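# Screw down all raised hub cover screws, then release

## Task

Use the screwdriver, which only runs while its bit is pressed in, to drive each screw that still sticks up on the hub cover fully flush. Then open the gripper to release the screwdriver and pull that arm away so it no longer touches the tool.

## Robot and tools

ROBOT. Two arms, left_arm and right_arm, each ending in a two-finger gripper. A shared scene frame is used for all reported poses: origin on the table surface midway between the arms, +x pointing out over the table, +z up, and left_arm sitting toward +y. The arm names do not indicate image sides. In each gripper's own axes the fingers extend along +z and close along y. The reported gripper position is the point between the finger pads, roughly 1 cm short of the fingertips. Joint limits in rad, base outward: waist -2.618..3.054, shoulder 0..3.142, elbow 0..3.142, wrist pitch -1.571..1.571, wrist yaw -1.571..1.571, wrist roll -2.094..2.094. Elbows never reach fully straight.

SCREWDRIVER. It spins only while its bit is pushed into a screw, so hold it firmly, line the bit up over a raised screw, press down gently, and keep pressure until the screw sits flush. Repeat for every raised screw, then open the fingers and lift or back the arm off the tool.

ROW FORMAT (used by execute_actions and move). One row = 14 numbers, each in [-1, 1], always for both arms even if one is idle: left_arm dx, dy, dz, rx, ry, rz, opening, then right_arm in the same order. dx..rz are an offset, not a pose: a relative change from the gripper's measured pose at the start of the action (for move, from the pose in the latest result that shows one), expressed in that gripper's own axes. Scale: 1.0 = 0.6 m for dx, dy, dz and 180 degrees for rotation; rx, ry, rz form a single rotation vector. Opening is absolute, not an offset: +1 = fully open (0.094 m), -1 = closed.

execute_actions(actions): a list of actions run one after another. Each action is a table of at most 15 rows; each row lasts one control step (1/30 s), and if fewer than 15 rows are given the final row repeats to fill 15 steps. Every row in an action is measured from that action's start pose, not from the row before. An empty list only returns the current state and images. Per step, the commanded pose is clipped to within 70 mm and 16 degrees of the measured pose; when position and orientation conflict, position wins. A large offset may therefore need several actions, and after an action the arm settles only at its last clipped pose.

move(target, speed, blocking): target is one 14-number row as above. Each gripper follows a straight line toward its target, both finishing together, lasting 0.5 to 10 s (cut off at 10 s if longer). Rotation takes the shorter direction. speed is each path's top linear speed in m/s, 0.002 to 0.5, default 0.25; rotation is capped at twice that in rad/s. The opening is applied when the move begins. Paths ignore obstacles and the other arm; grippers can lag, drift, or overshoot speed, mostly near full reach. Faster moves hit harder, and aiming further beyond a contact presses harder. blocking=false returns after 0.5 s while motion continues; until a result shows the move finished, further rows and moves are refused, so call wait or stop. The result adds a move: line with the ending (done, off_target, moving, held, fault) and active limits: paced = the sent pose was clipped; held = a safety check blocked some steps (the arm may then speed up sharply). If only one arm is named, the other finished near its target. Distances to each target are also listed.

wait(seconds): 0 to 10; arms keep their last command, a running move continues, and it returns early when the move ends. stop(): brakes a running move (needs braking room; fingers keep moving). zoom_image(camera, region): camera is cam_high, cam_left_wrist or cam_right_wrist; region [x0, y0, x1, y1] in pixels, origin top-left, up to 504 by 504. finished_scene(scene): integer number of the current scene; ends it irreversibly once the last command has been held, and reports success.

RESULTS. A state line shows left_arm and right_arm with end_effector_position (m) and end_effector_quat_wxyz in the scene frame; printed positions can be off, more at long reach. Hand target lines give the pose each controller is currently chasing. A pose unreachable line means a clearance check altered or blocked that arm's command. grip_measured is the finger opening on the command scale; the last Joint positions value is the opening in metres; each gripper may read up to about 1 mm off. Joint torques include friction, offsets and noise and are nonzero even in free air. FAULT lines report an arm stop. MOTOR HOT appears at 75 °C; 90 °C halts that arm for 10 s; 100 °C makes the arm go limp and drop. Images come from cam_high, cam_left_wrist and cam_right_wrist, each 504x504 (vertical fov about 47, 80 and 81 degrees).

HOLDING AND SAG. Arms tend to end a centimetre or more below the commanded pose, and repeated zero offsets let them creep down. To keep an arm in place, send the correction back to the desired pose in the first call of a reply, zeros afterwards, raising the aim if it still hangs low. To grip, command an opening about 0.03 below grip_measured (less for a lighter hold). Pads press roughly 50 to 62 N; thin parts under ~2 mm get less, and first contact can spike.

AVOID. Dropping the screwdriver (occasional tugs on held parts and pushes on loose ones occur), pushing anything off the work area, slamming or pressing hard into the hub, and letting the arms collide or press on each other. Long loaded holds heat motors. Prefer smooth, modest-speed motions.

Each tool is called as name([rows], argument=value, ...), one row to a line, values as JSON.

## Session

execute_actions(actions=[])

Scene clock: 0.00 s.
left_arm: end_effector_position=(+0.3467, +0.4813, +0.1214) grip_measured=+1.000 end_effector_quat_wxyz=(-0.458, +0.627, -0.557, +0.295) | right_arm: end_effector_position=(+0.3625, -0.0742, +0.3201) grip_measured=+1.000 end_effector_quat_wxyz=(+0.690, -0.630, +0.210, -0.286)
Joint positions: left_arm=[ 0.649  1.443  0.539  0.448  0.397 -1.228  0.094] | right_arm=[ 0.584  1.504  0.893  0.735 -0.336 -1.601  0.094]
Joint velocities: left_arm=[-0.007  0.022  0.002  0.022  0.007  0.007  0.   ] | right_arm=[-0.002 -0.002  0.007  0.007 -0.022 -0.066  0.   ]
Joint torques (N m, as the arm reports them, + toward a larger angle): no reading
Motor temperatures (°C, as the motors report them): left_arm=[26 26 26 29 25 28] | right_arm=[28 26 28 29 28 27]
Hand target (left_arm): +0.347, +0.482, +0.123; -0.460, +0.624, -0.559, +0.293
Hand target (right_arm): +0.361, -0.075, +0.331; +0.697, -0.622, +0.207, -0.290

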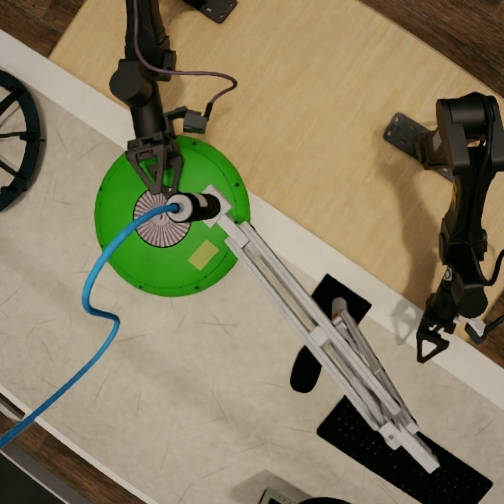

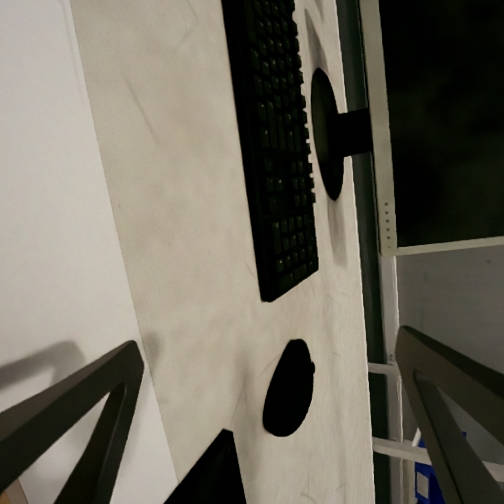

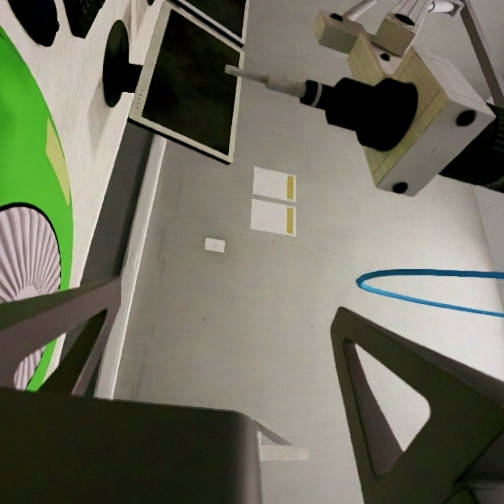

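zoom_image(camera="cam_high", region=[70, 110, 280, 320])

Region (70, 110, 280, 320) of cam_high's 504x504 image, scaled by 2.400, with more detail than that image has.

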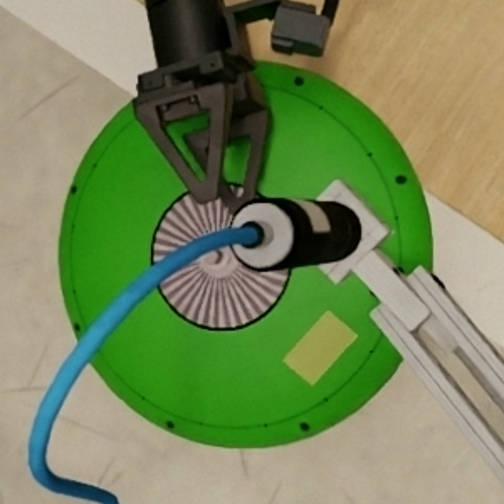

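move(target=[0,0,0,0,0,0,1, 0,0,-0.15,0,0,0.5,1], speed=0.4)

move(target=[0,0,0,0,0,0,1, 0,0,0,0,0.25,0,1], speed=0.4)

Scene clock: 3.50 s.
left_arm: end_effector_position=(+0.3467, +0.4813, +0.1214) grip_measured=+1.000 end_effector_quat_wxyz=(-0.458, +0.627, -0.557, +0.295) | right_arm: end_effector_position=(+0.3080, -0.1365, +0.3044) grip_measured=+1.000 end_effector_quat_wxyz=(+0.687, -0.301, +0.599, +0.280)
Joint positions: left_arm=[ 0.649  1.443  0.539  0.448  0.397 -1.228  0.094] | right_arm=[ 0.467  1.195  0.607  0.701 -0.45  -0.03   0.094]
Joint velocities: left_arm=[ 0.002 -0.022 -0.007 -0.037 -0.051 -0.022  0.   ] | right_arm=[-0.022  0.007  0.002 -0.095 -0.022 -0.022  0.   ]
Joint torques (N m, as the arm reports them, + toward a larger angle): left_arm=[-0.05 -4.68  6.21  1.95  0.08 -0.01] | right_arm=[-0.83 -5.26  6.2   1.05 -0.07  0.09]
Motor temperatures (°C, as the motors report them): left_arm=[26 27 27 30 25 28] | right_arm=[28 27 29 29 28 27]
Hand target (left_arm): +0.347, +0.481, +0.121; -0.458, +0.627, -0.557, +0.295
Hand target (right_arm): +0.303, -0.141, +0.311; +0.691, -0.298, +0.594, +0.285
Off the commanded pose (left_arm): 0.000 m, 0 deg.
Off the commanded pose (right_arm): 0.009 m, 1 deg.
move: done

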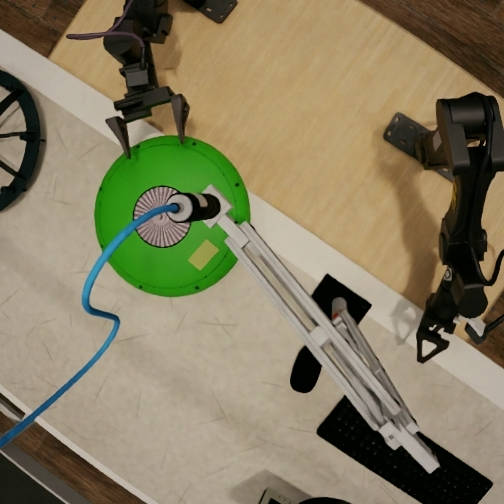

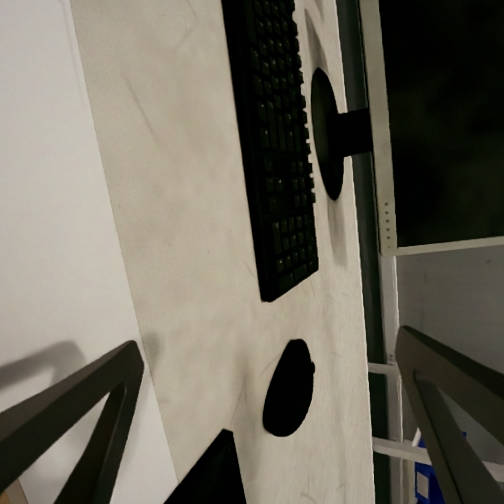

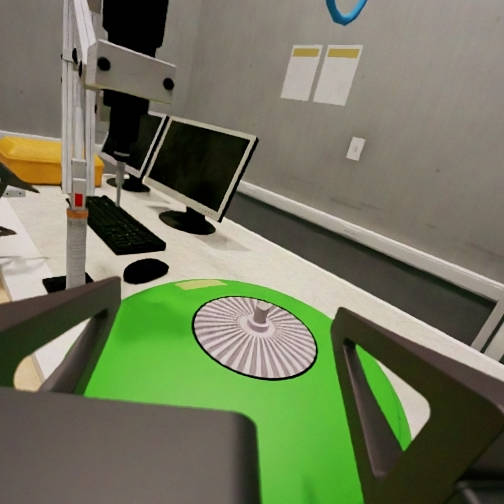

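Scene clock: 5.30 s.
left_arm: end_effector_position=(+0.3467, +0.4813, +0.1214) grip_measured=+1.000 end_effector_quat_wxyz=(-0.458, +0.627, -0.557, +0.295) | right_arm: end_effector_position=(+0.3084, -0.1390, +0.2983) grip_measured=+1.000 end_effector_quat_wxyz=(+0.401, -0.379, +0.819, +0.156)
Joint positions: left_arm=[ 0.649  1.443  0.539  0.448  0.397 -1.228  0.094] | right_arm=[ 0.546  1.378  1.454 -0.784 -0.251 -0.271  0.094]
Joint velocities: left_arm=[-0.002 -0.017 -0.017 -0.007  0.007  0.022  0.   ] | right_arm=[-0.012  0.007 -0.002 -0.051  0.007  0.022  0.   ]
Joint torques (N m, as the arm reports them, + toward a larger angle): left_arm=[-0.04 -4.68  6.2   1.96  0.08 -0.01] | right_arm=[ 0.7  -3.52  8.88  0.88 -0.02 -0.12]
Motor temperatures (°C, as the motors report them): left_arm=[26 27 27 30 25 28] | right_arm=[28 27 30 30 28 27]
Hand target (left_arm): +0.347, +0.481, +0.121; -0.458, +0.627, -0.557, +0.295
Hand target (right_arm): +0.310, -0.136, +0.304; +0.404, -0.385, +0.815, +0.152
Off the commanded pose (left_arm): 0.000 m, 0 deg.
Off the commanded pose (right_arm): 0.007 m, 2 deg.
move: done

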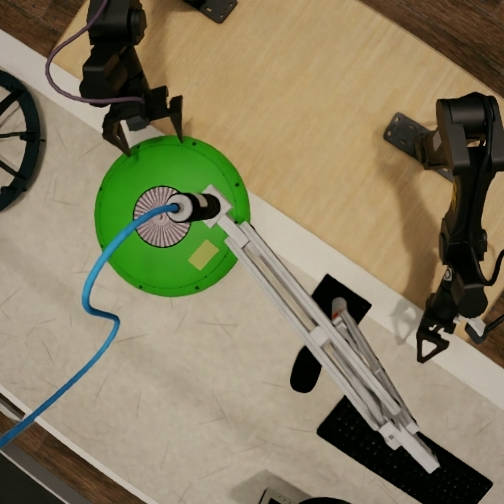

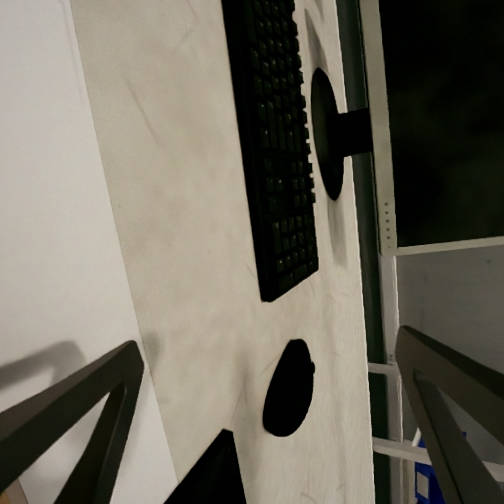

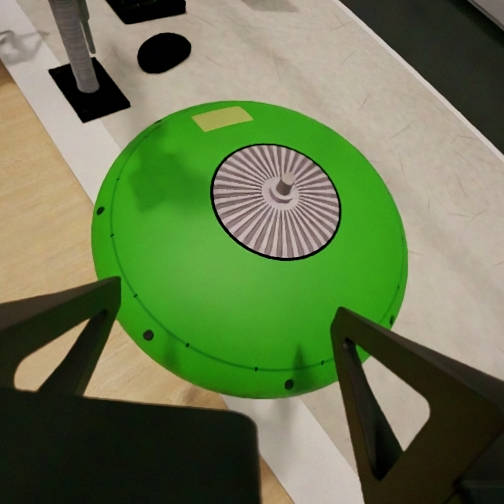

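zoom_image(camera="cam_right_wrist", region=[70, 190, 320, 410])

zoom_image(camera="cam_high", region=[85, 125, 265, 305])

Region (70, 190, 320, 410) of cam_right_wrist's 504x504 image, scaled by 2.016, with more detail than that image has; it fills the top 444 rows of this view, and the rest is white.

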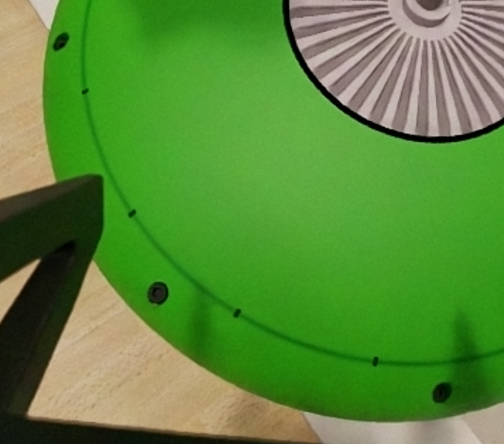

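Region (85, 125, 265, 305) of cam_high's 504x504 image, scaled by 2.800, with more detail than that image has.

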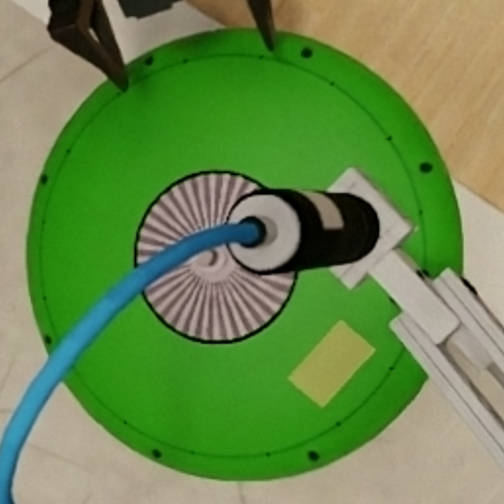

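move(target=[0,0,0,0,0,0,1, -0.22,-0.113,0.14,0,0.2,0,1], speed=0.3)

Scene clock: 7.57 s.
left_arm: end_effector_position=(+0.3467, +0.4813, +0.1214) grip_measured=+1.000 end_effector_quat_wxyz=(-0.458, +0.627, -0.557, +0.295) | right_arm: end_effector_position=(+0.4545, -0.0795, +0.3356) grip_measured=+1.000 end_effector_quat_wxyz=(+0.401, -0.367, +0.835, +0.083)
Joint positions: left_arm=[ 0.649  1.443  0.539  0.448  0.397 -1.228  0.094] | right_arm=[ 0.572  2.282  2.849 -1.296 -0.085 -0.285  0.094]
Joint velocities: left_arm=[ 0.012  0.017 -0.002 -0.066 -0.007 -0.037  0.   ] | right_arm=[ 0.007 -0.012  0.012 -0.022  0.081 -0.007  0.   ]
Joint torques (N m, as the arm reports them, + toward a larger angle): left_arm=[-0.05 -4.67  6.21  1.96  0.08 -0.01] | right_arm=[ 0.67 -9.52  7.37  1.12  0.1  -0.03]
Motor temperatures (°C, as the motors report them): left_arm=[26 27 27 31 25 28] | right_arm=[28 27 31 30 28 27]
Hand target (left_arm): +0.347, +0.481, +0.121; -0.458, +0.627, -0.557, +0.295
Hand target (right_arm): +0.456, -0.075, +0.346; +0.420, -0.365, +0.827, +0.082
Off the commanded pose (left_arm): 0.000 m, 0 deg.
Off the commanded pose (right_arm): 0.017 m, 33 deg; orientation clipped at the last step of the last action.
elbow stopped short (right arm): the move would have taken joint 3 (elbow) straighter than the controller allows; a more bent joint 3 avoids this.
move: off_target (right_arm); limits=paced

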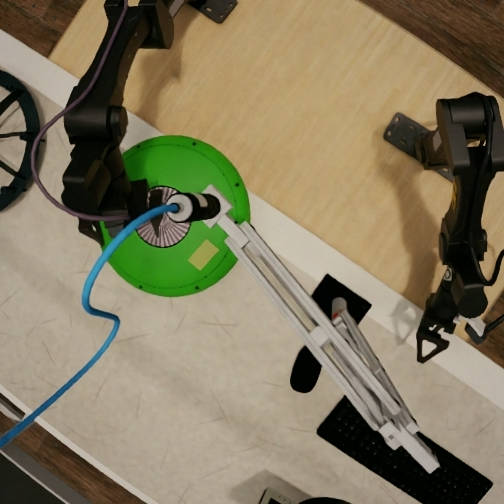

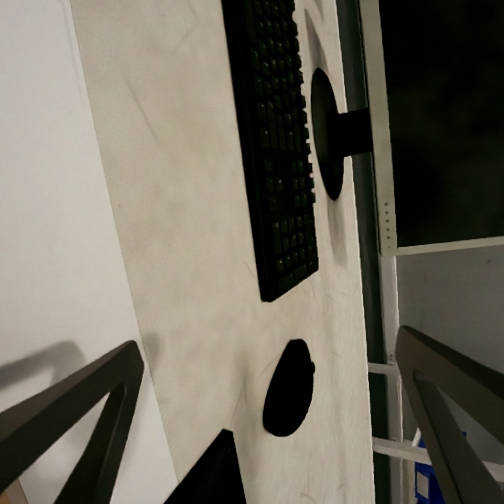

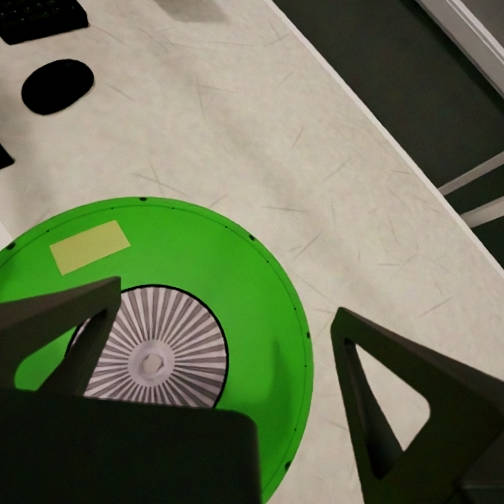

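zoom_image(camera="cam_right_wrist", region=[0, 180, 330, 490])

Region (0, 180, 330, 490) of cam_right_wrist's 504x504 image, scaled by 1.527, with more detail than that image has; it fills the top 473 rows of this view, and the rest is white.

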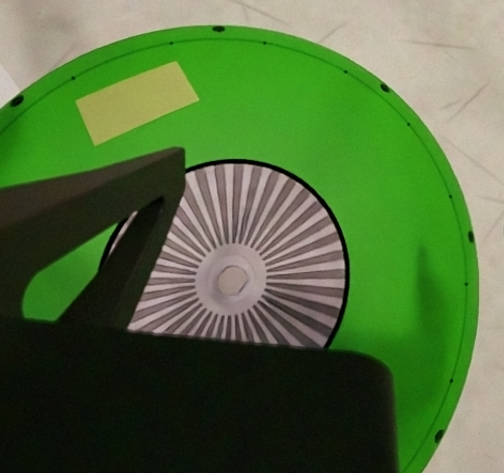

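zoom_image(camera="cam_right_wrist", region=[0, 185, 160, 265])

zoom_image(camera="cam_right_wrist", region=[230, 220, 330, 350])

zoom_image(camera="cam_high", region=[130, 130, 250, 200])

zoom_image(camera="cam_high", region=[120, 260, 220, 300])

Region (0, 185, 160, 265) of cam_right_wrist's 504x504 image, scaled by 3.150, with more detail than that image has.

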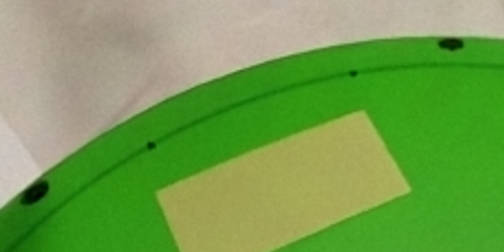

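Region (230, 220, 330, 350) of cam_right_wrist's 504x504 image, scaled by 3.877, with more detail than that image has; it fills the left 388 columns of this view, and the rest is white.

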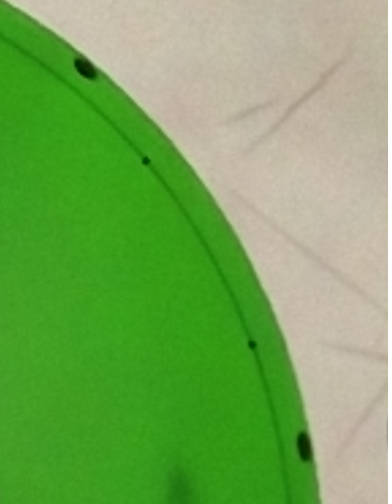

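Region (130, 130, 250, 200) of cam_high's 504x504 image, scaled by 4.200, with more detail than that image has; it fills the top 294 rows of this view, and the rest is white.

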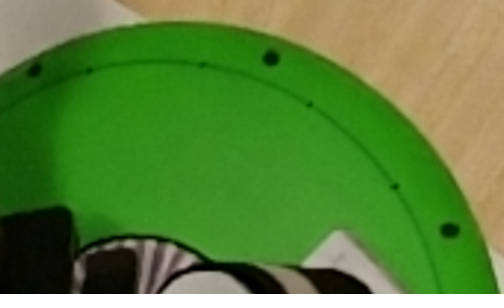

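Region (120, 260, 220, 300) of cam_high's 504x504 image, scaled by 5.040, with more detail than that image has; it fills the top 202 rows of this view, and the rest is white.

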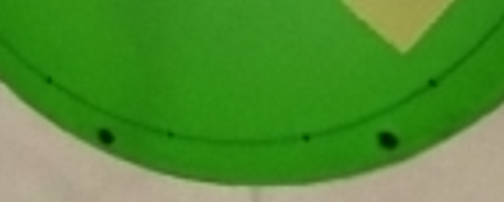

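move(target=[0,0,0,0,0,0,1, 0.042,0.193,-0.303,0,-0.14,0.06,1], speed=0.3)

Scene clock: 10.47 s.
left_arm: end_effector_position=(+0.3467, +0.4813, +0.1214) grip_measured=+1.000 end_effector_quat_wxyz=(-0.458, +0.627, -0.557, +0.295) | right_arm: end_effector_position=(+0.2580, -0.0831, +0.4167) grip_measured=+1.000 end_effector_quat_wxyz=(+0.554, -0.270, +0.765, +0.189)
Joint positions: left_arm=[ 0.649  1.443  0.539  0.448  0.397 -1.228  0.094] | right_arm=[ 0.932  1.264  1.544 -0.606  0.187  0.054  0.094]
Joint velocities: left_arm=[-0.012 -0.007 -0.002 -0.125 -0.007  0.051  0.   ] | right_arm=[ 0.002  0.002 -0.007  0.022 -0.022  0.007  0.   ]
Joint torques (N m, as the arm reports them, + toward a larger angle): left_arm=[-0.05 -4.69  6.2   1.96  0.08 -0.02] | right_arm=[ 0.72 -4.29  5.8   1.35  0.16  0.07]
Motor temperatures (°C, as the motors report them): left_arm=[26 27 28 31 25 28] | right_arm=[28 29 31 31 28 27]
Hand target (left_arm): +0.347, +0.481, +0.121; -0.458, +0.627, -0.557, +0.295
Hand target (right_arm): +0.255, -0.085, +0.424; +0.564, -0.261, +0.759, +0.196
Off the commanded pose (left_arm): 0.000 m, 0 deg.
Off the commanded pose (right_arm): 0.008 m, 2 deg.
move: done; limits=paced

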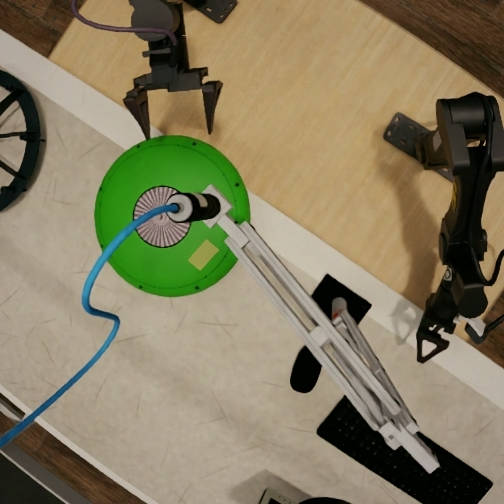

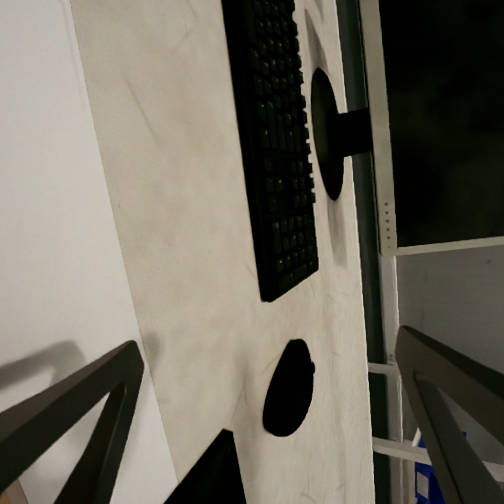

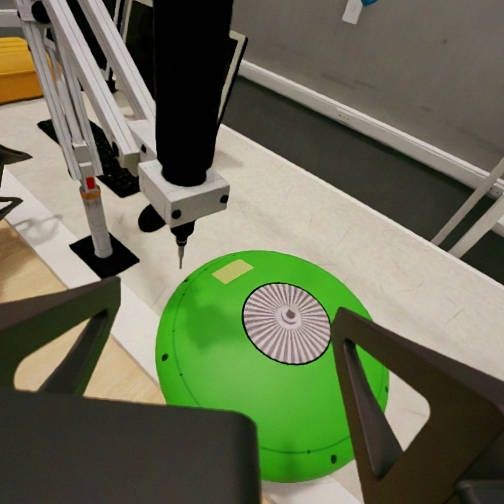

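move(target=[0,0,0,0,0,0,1, -0.045,0.063,0.075,0,0,0,1], speed=0.2)

Scene clock: 11.73 s.
left_arm: end_effector_position=(+0.3467, +0.4813, +0.1214) grip_measured=+1.000 end_effector_quat_wxyz=(-0.458, +0.627, -0.557, +0.295) | right_arm: end_effector_position=(+0.2774, -0.0210, +0.4152) grip_measured=+1.000 end_effector_quat_wxyz=(+0.545, -0.279, +0.769, +0.185)
Joint positions: left_arm=[ 0.649  1.443  0.539  0.448  0.397 -1.228  0.094] | right_arm=[ 1.016  1.492  1.74  -0.605  0.258  0.074  0.094]
Joint velocities: left_arm=[ 0.012 -0.012 -0.007  0.022 -0.022  0.022  0.   ] | right_arm=[ 0.017  0.002  0.007 -0.081  0.066  0.022  0.   ]
Joint torques (N m, as the arm reports them, + toward a larger angle): left_arm=[-0.05 -4.69  6.21  1.96  0.08 -0.01] | right_arm=[ 0.53 -5.26  8.56  1.1   0.22  0.08]
Motor temperatures (°C, as the motors report them): left_arm=[26 27 28 32 25 28] | right_arm=[28 29 31 31 28 27]
Hand target (left_arm): +0.347, +0.481, +0.121; -0.458, +0.627, -0.557, +0.295
Hand target (right_arm): +0.276, -0.022, +0.427; +0.553, -0.269, +0.765, +0.190
Off the commanded pose (left_arm): 0.000 m, 0 deg.
Off the commanded pose (right_arm): 0.013 m, 2 deg.
move: off_target (right_arm)

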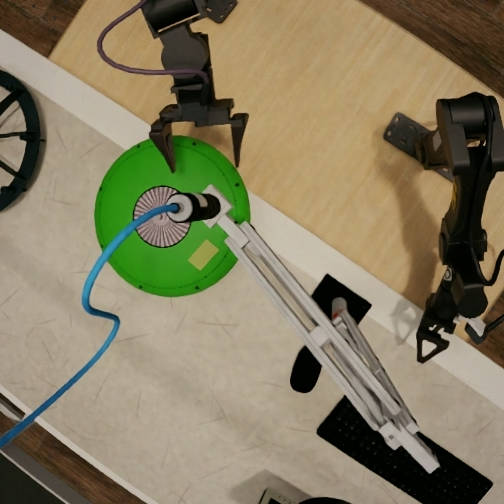

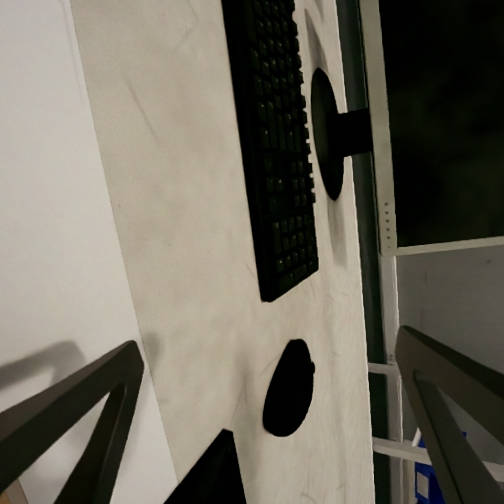

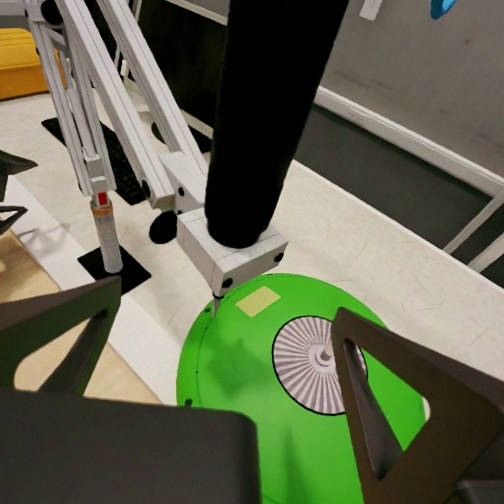

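move(target=[0,0,0,0,0,0,1, -0.1,-0.013,0.08,0,-0.01,0,1], speed=0.1)

Scene clock: 13.17 s.
left_arm: end_effector_position=(+0.3467, +0.4813, +0.1214) grip_measured=+1.000 end_effector_quat_wxyz=(-0.458, +0.627, -0.557, +0.295) | right_arm: end_effector_position=(+0.3319, +0.0149, +0.4493) grip_measured=+1.000 end_effector_quat_wxyz=(+0.555, -0.274, +0.763, +0.188)
Joint positions: left_arm=[ 0.649  1.443  0.539  0.448  0.397 -1.228  0.094] | right_arm=[ 0.952  1.8    2.206 -0.731  0.203  0.05   0.094]
Joint velocities: left_arm=[ 0.002 -0.012  0.027 -0.066  0.037 -0.095  0.   ] | right_arm=[-0.012 -0.007  0.007 -0.051  0.066  0.037  0.   ]
Joint torques (N m, as the arm reports them, + toward a larger angle): left_arm=[-0.05 -4.67  6.21  1.96  0.08 -0.01] | right_arm=[-0.65 -6.62  8.27  1.12 -0.08 -0.12]
Motor temperatures (°C, as the motors report them): left_arm=[26 27 28 32 25 28] | right_arm=[28 29 32 31 28 27]
Hand target (left_arm): +0.347, +0.481, +0.121; -0.458, +0.627, -0.557, +0.295
Hand target (right_arm): +0.334, +0.013, +0.454; +0.558, -0.276, +0.760, +0.189
Off the commanded pose (left_arm): 0.000 m, 0 deg.
Off the commanded pose (right_arm): 0.006 m, 0 deg.
move: done

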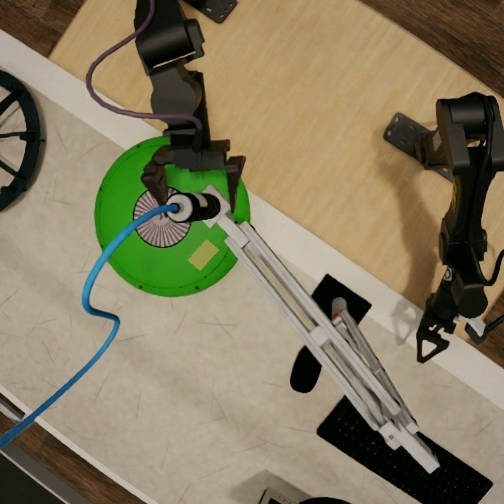

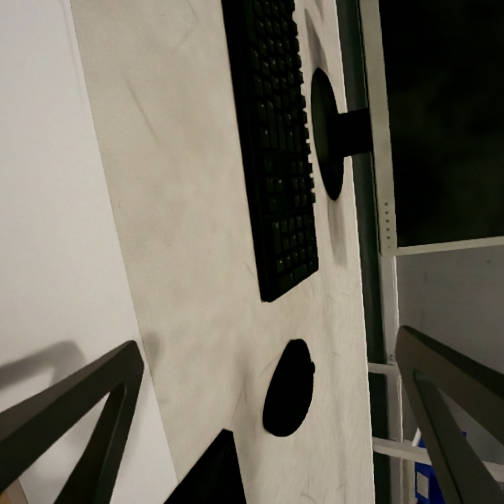

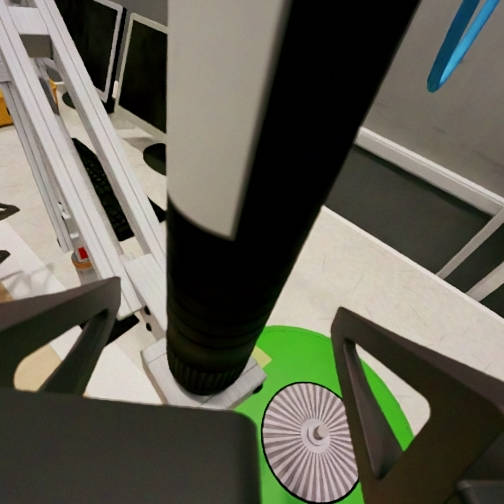

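move(target=[0.383,-0.033,-0.383,0,0,0.45,1, -0.012,0,0.012,0,0,0,1], speed=0.4)

move(target=[0,0,0,0.38,0,0.17,1, -0.008,0,0,0,0,0,-0.2], speed=0.4)

Scene clock: 16.70 s.
left_arm: end_effector_position=(+0.2008, +0.2064, +0.1820) grip_measured=+1.000 end_effector_quat_wxyz=(+0.529, -0.107, +0.837, +0.093) | right_arm: end_effector_position=(+0.3371, +0.0213, +0.4483) grip_measured=+1.000 end_effector_quat_wxyz=(+0.552, -0.275, +0.765, +0.186)
Joint positions: left_arm=[-1.276  0.944  0.683 -1.196 -1.131 -1.399  0.094] | right_arm=[ 0.952  1.849  2.277 -0.762  0.203  0.05   0.094]
Joint velocities: left_arm=[-0.012 -0.022 -0.002 -0.037  0.051 -0.066  0.   ] | right_arm=[-0.007 -0.002 -0.027  0.051 -0.051 -0.022  0.   ]
Joint torques (N m, as the arm reports them, + toward a larger angle): left_arm=[-0.55  0.95  8.33  0.27 -0.67 -0.07] | right_arm=[-0.47 -6.88  8.15  1.12  0.02 -0.06]
Motor temperatures (°C, as the motors report them): left_arm=[26 27 28 32 25 28] | right_arm=[28 29 32 32 28 27]
Hand target (left_arm): +0.202, +0.204, +0.192; +0.540, -0.106, +0.830, +0.095
Hand target (right_arm): +0.339, +0.020, +0.454; +0.555, -0.273, +0.762, +0.188
Off the commanded pose (left_arm): 0.019 m, 3 deg.
Off the commanded pose (right_arm): 0.006 m, 1 deg.
move: off_target (left_arm); limits=paced

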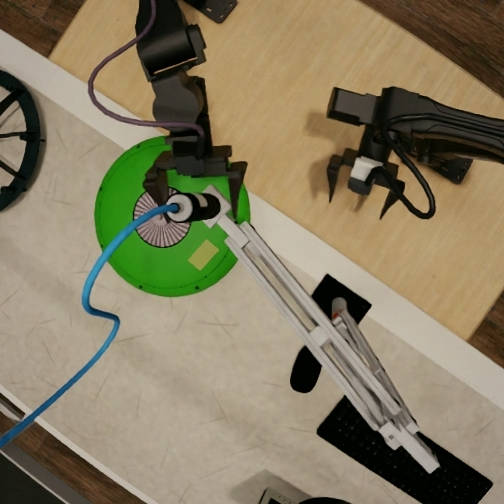

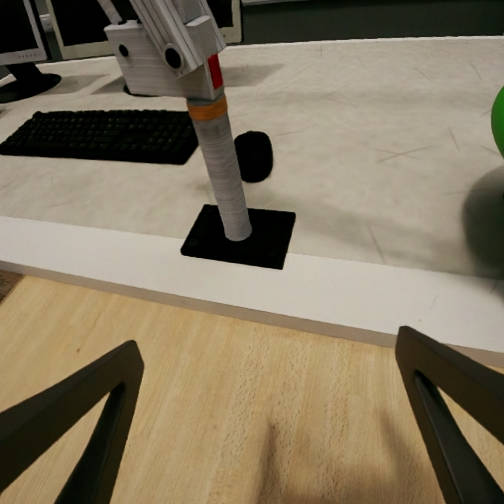

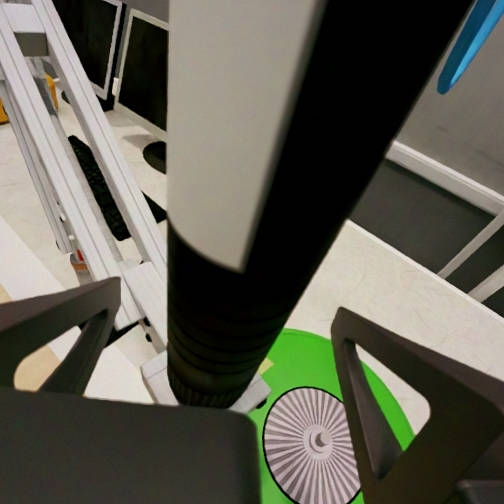

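Scene clock: 19.90 s.
left_arm: end_effector_position=(+0.1982, +0.2023, +0.1771) grip_measured=+1.000 end_effector_quat_wxyz=(+0.454, +0.410, +0.744, -0.270) | right_arm: end_effector_position=(+0.3358, +0.0228, +0.4481) grip_measured=-0.195 end_effector_quat_wxyz=(+0.548, -0.279, +0.767, +0.187)
Joint positions: left_arm=[ 0.446  0.997  0.7   -1.223  1.112  1.482  0.094] | right_arm=[ 0.954  1.861  2.304 -0.786  0.198  0.051  0.038]
Joint velocities: left_arm=[0.002 0.012 0.007 0.007 0.007 0.066 0.   ] | right_arm=[-0.012 -0.012 -0.007  0.022 -0.022 -0.037 -0.001]
Joint torques (N m, as the arm reports them, + toward a larger angle): left_arm=[0.74 0.73 8.37 0.11 0.75 0.05] | right_arm=[-0.26 -6.79  8.06  1.12  0.11 -0.05]
Motor temperatures (°C, as the motors report them): left_arm=[26 27 29 32 25 28] | right_arm=[28 29 33 32 28 27]
Hand target (left_arm): +0.201, +0.204, +0.186; +0.464, +0.404, +0.739, -0.276
Hand target (right_arm): +0.338, +0.022, +0.453; +0.552, -0.275, +0.765, +0.186
Off the commanded pose (left_arm): 0.007 m, 1 deg.
Off the commanded pose (right_arm): 0.005 m, 1 deg.
move: done; limits=paced

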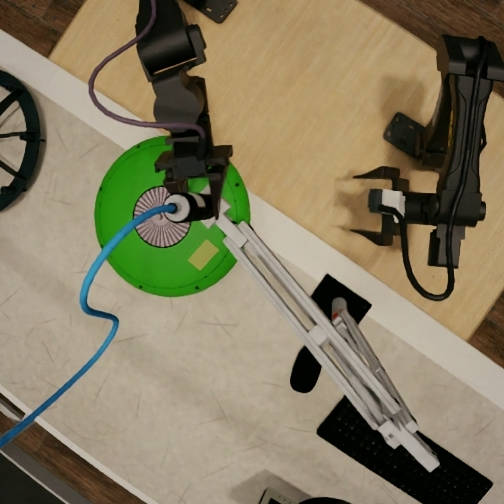

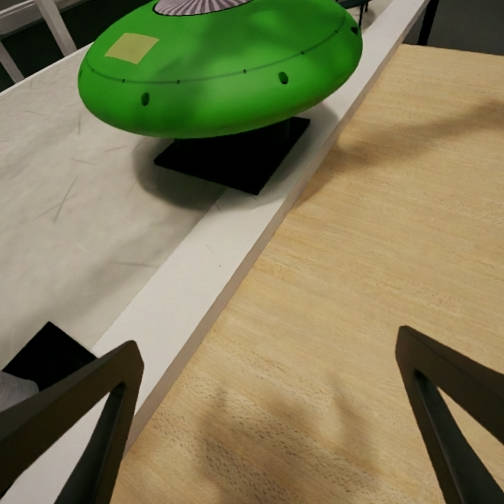

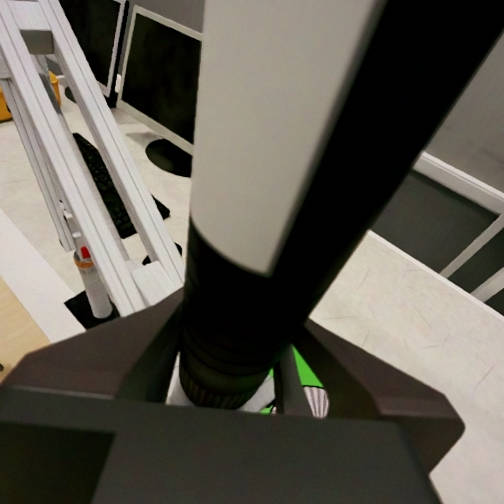

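move(target=[-0.133,0,0.083,0,-0.12,0,1, 0.16,0,0.055,0,0,0,-0.24], speed=0.15)

Scene clock: 22.33 s.
left_arm: end_effector_position=(+0.2437, +0.1362, +0.2227) grip_measured=+1.000 end_effector_quat_wxyz=(+0.574, +0.361, +0.651, -0.340) | right_arm: end_effector_position=(+0.3397, +0.0295, +0.3410) grip_measured=-0.220 end_effector_quat_wxyz=(+0.545, -0.280, +0.767, +0.190)
Joint positions: left_arm=[0.024 0.806 0.368 0.19  1.113 0.196 0.094] | right_arm=[ 0.954  1.687  1.621 -0.28   0.191  0.055  0.037]
Joint velocities: left_arm=[-0.007 -0.007 -0.007  0.022 -0.022  0.051  0.   ] | right_arm=[ 0.007 -0.002  0.012  0.051  0.037  0.037  0.   ]
Joint torques (N m, as the arm reports them, + toward a larger angle): left_arm=[-0.76 -2.15  5.17  1.73  0.05 -0.09] | right_arm=[-0.18 -9.22  6.03  1.06  0.11 -0.08]
Motor temperatures (°C, as the motors report them): left_arm=[26 27 29 32 25 28] | right_arm=[28 30 33 32 28 27]
Hand target (left_arm): +0.239, +0.134, +0.220; +0.575, +0.362, +0.649, -0.342
Hand target (right_arm): +0.336, +0.022, +0.347; +0.548, -0.279, +0.766, +0.187
Off the commanded pose (left_arm): 0.005 m, 2 deg.
Off the commanded pose (right_arm): 0.011 m, 0 deg.
move: off_target (right_arm)

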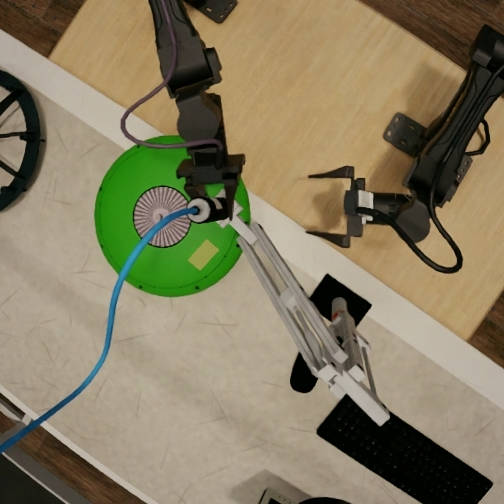

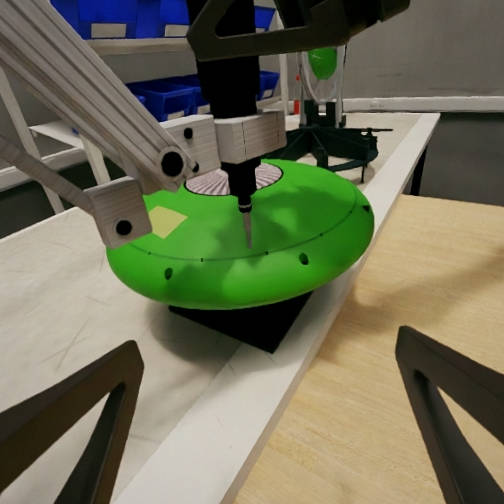

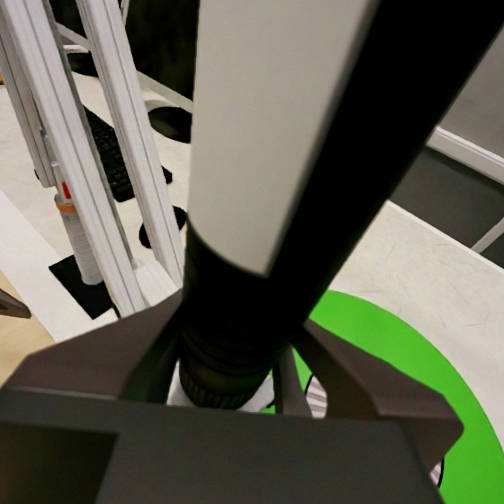

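zoom_image(camera="cam_left_wrist", region=[140, 180, 390, 300])

zoom_image(camera="cam_high", region=[180, 160, 280, 260])

Region (140, 180, 390, 300) of cam_left_wrist's 504x504 image, scaled by 2.016, with more detail than that image has; it fills the top 242 rows of this view, and the rest is white.

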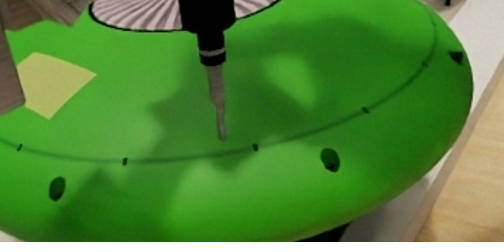

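Region (180, 160, 280, 260) of cam_high's 504x504 image, scaled by 5.040, with more detail than that image has.

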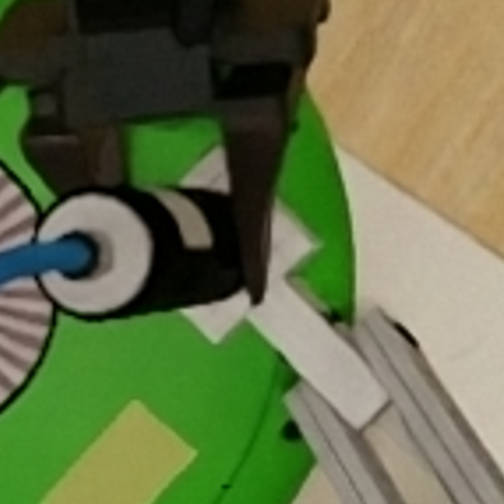

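move(target=[0,0,0,0,0,0,1, -0.045,-0.012,0.105,0,0,0,-0.25], speed=0.12)

zoom_image(camera="cam_left_wrist", region=[90, 160, 270, 300])

Scene clock: 23.77 s.
left_arm: end_effector_position=(+0.2440, +0.1363, +0.2232) grip_measured=+1.000 end_effector_quat_wxyz=(+0.575, +0.361, +0.651, -0.340) | right_arm: end_effector_position=(+0.3759, +0.0854, +0.3347) grip_measured=-0.220 end_effector_quat_wxyz=(+0.531, -0.317, +0.756, +0.214)
Joint positions: left_arm=[0.024 0.806 0.367 0.195 1.113 0.193 0.094] | right_arm=[ 0.934  1.951  1.938 -0.34   0.082  0.016  0.037]
Joint velocities: left_arm=[ 0.002 -0.002  0.017  0.066 -0.007  0.051  0.   ] | right_arm=[-0.027  0.002  0.007  0.022  0.022  0.022  0.   ]
Joint torques (N m, as the arm reports them, + toward a larger angle): left_arm=[-0.05 -0.1   7.01  1.62  0.1   0.01] | right_arm=[-2.21 -9.08  9.23  1.09  0.72  0.15]
Motor temperatures (°C, as the motors report them): left_arm=[26 27 29 32 25 28] | right_arm=[28 31 33 32 28 27]
Hand target (left_arm): +0.244, +0.136, +0.223; +0.574, +0.361, +0.651, -0.340
Hand target (right_arm): +0.397, +0.066, +0.344; +0.546, -0.280, +0.766, +0.191
Off the commanded pose (left_arm): 0.001 m, 0 deg.
Off the commanded pose (right_arm): 0.030 m, 6 deg.
move: off_target (right_arm)

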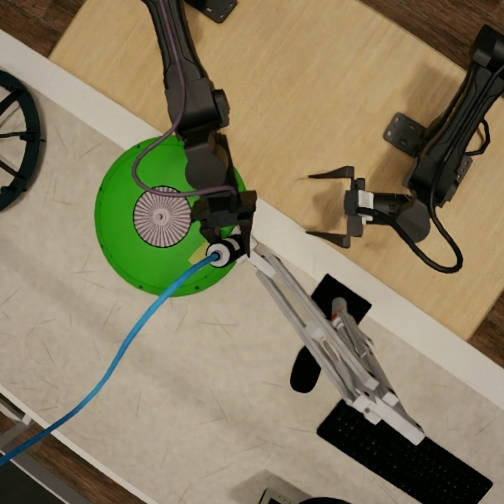

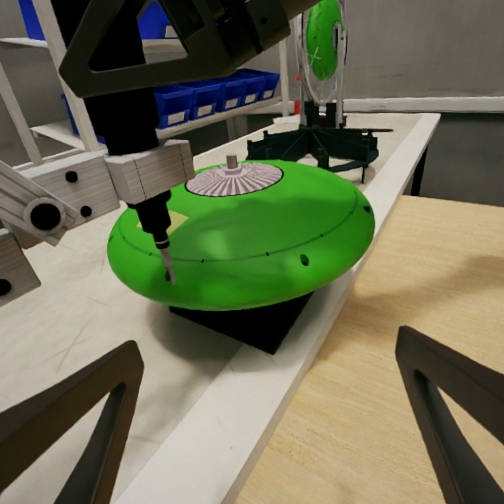

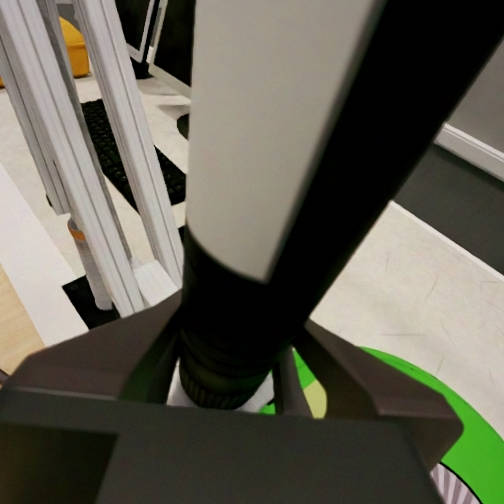

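Region (90, 160, 270, 300) of cam_left_wrist's 504x504 image, scaled by 2.800, with more detail than that image has.

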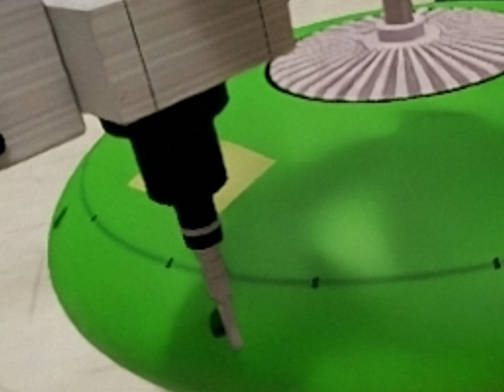

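move(target=[0,0,0,0,0,0,1, -0.024,-0.047,-0.006,-0.021,0,-0.008,-0.25], speed=0.08)

zoom_image(camera="cam_left_wrist", region=[90, 160, 270, 300])

zoom_image(camera="cam_high", region=[180, 190, 280, 290])

Scene clock: 25.00 s.
left_arm: end_effector_position=(+0.2440, +0.1363, +0.2232) grip_measured=+1.000 end_effector_quat_wxyz=(+0.575, +0.361, +0.651, -0.340) | right_arm: end_effector_position=(+0.3905, +0.0678, +0.3466) grip_measured=-0.220 end_effector_quat_wxyz=(+0.522, -0.349, +0.742, +0.233)
Joint positions: left_arm=[0.024 0.806 0.367 0.195 1.113 0.193 0.094] | right_arm=[ 0.85   1.951  1.988 -0.391 -0.071 -0.046  0.037]
Joint velocities: left_arm=[-0.012 -0.012 -0.007 -0.051 -0.022 -0.007  0.   ] | right_arm=[-0.007 -0.002 -0.002  0.007 -0.022 -0.066 -0.   ]
Joint torques (N m, as the arm reports them, + toward a larger angle): left_arm=[-0.04 -0.1   6.99  1.67  0.1  -0.02] | right_arm=[-0.75 -8.27  9.35  1.06  0.   -0.01]
Motor temperatures (°C, as the motors report them): left_arm=[26 27 29 32 25 28] | right_arm=[28 31 33 32 28 28]
Hand target (left_arm): +0.244, +0.136, +0.223; +0.575, +0.361, +0.651, -0.340
Hand target (right_arm): +0.397, +0.066, +0.349; +0.524, -0.344, +0.744, +0.232
Off the commanded pose (left_arm): 0.000 m, 0 deg.
Off the commanded pose (right_arm): 0.007 m, 1 deg.
move: done

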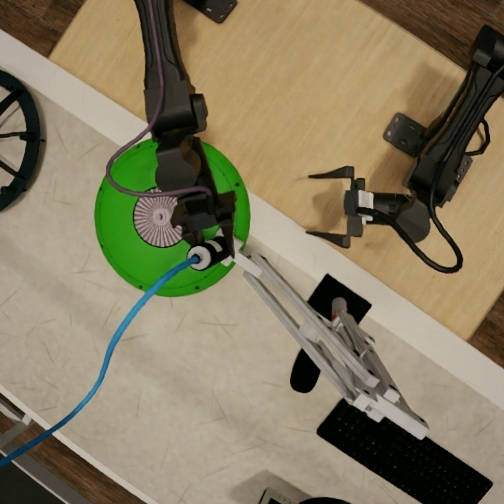

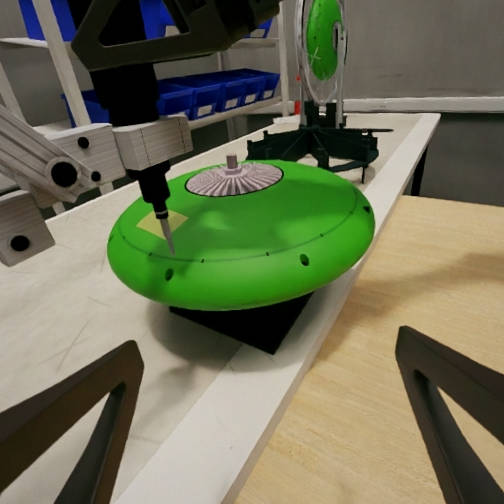

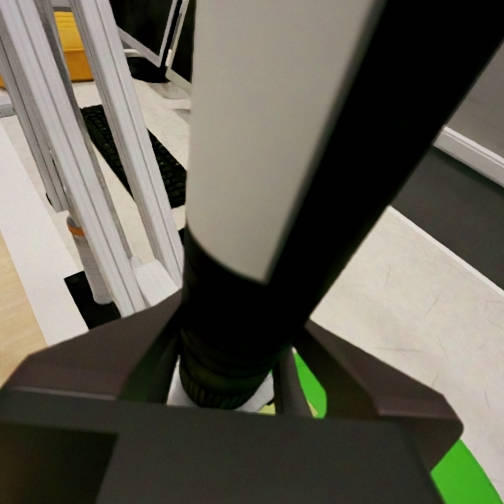

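Region (90, 160, 270, 300) of cam_left_wrist's 504x504 image, scaled by 2.800, with more detail than that image has.

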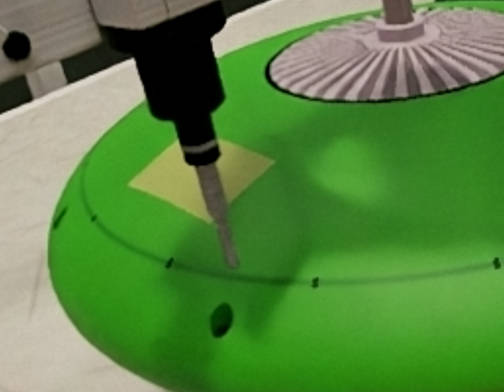

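Region (180, 190, 280, 290) of cam_high's 504x504 image, scaled by 5.040, with more detail than that image has.

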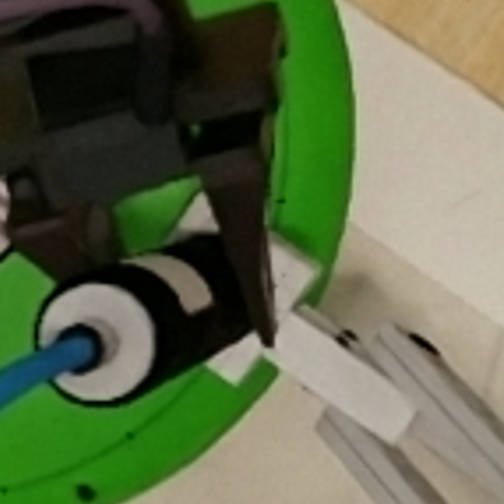

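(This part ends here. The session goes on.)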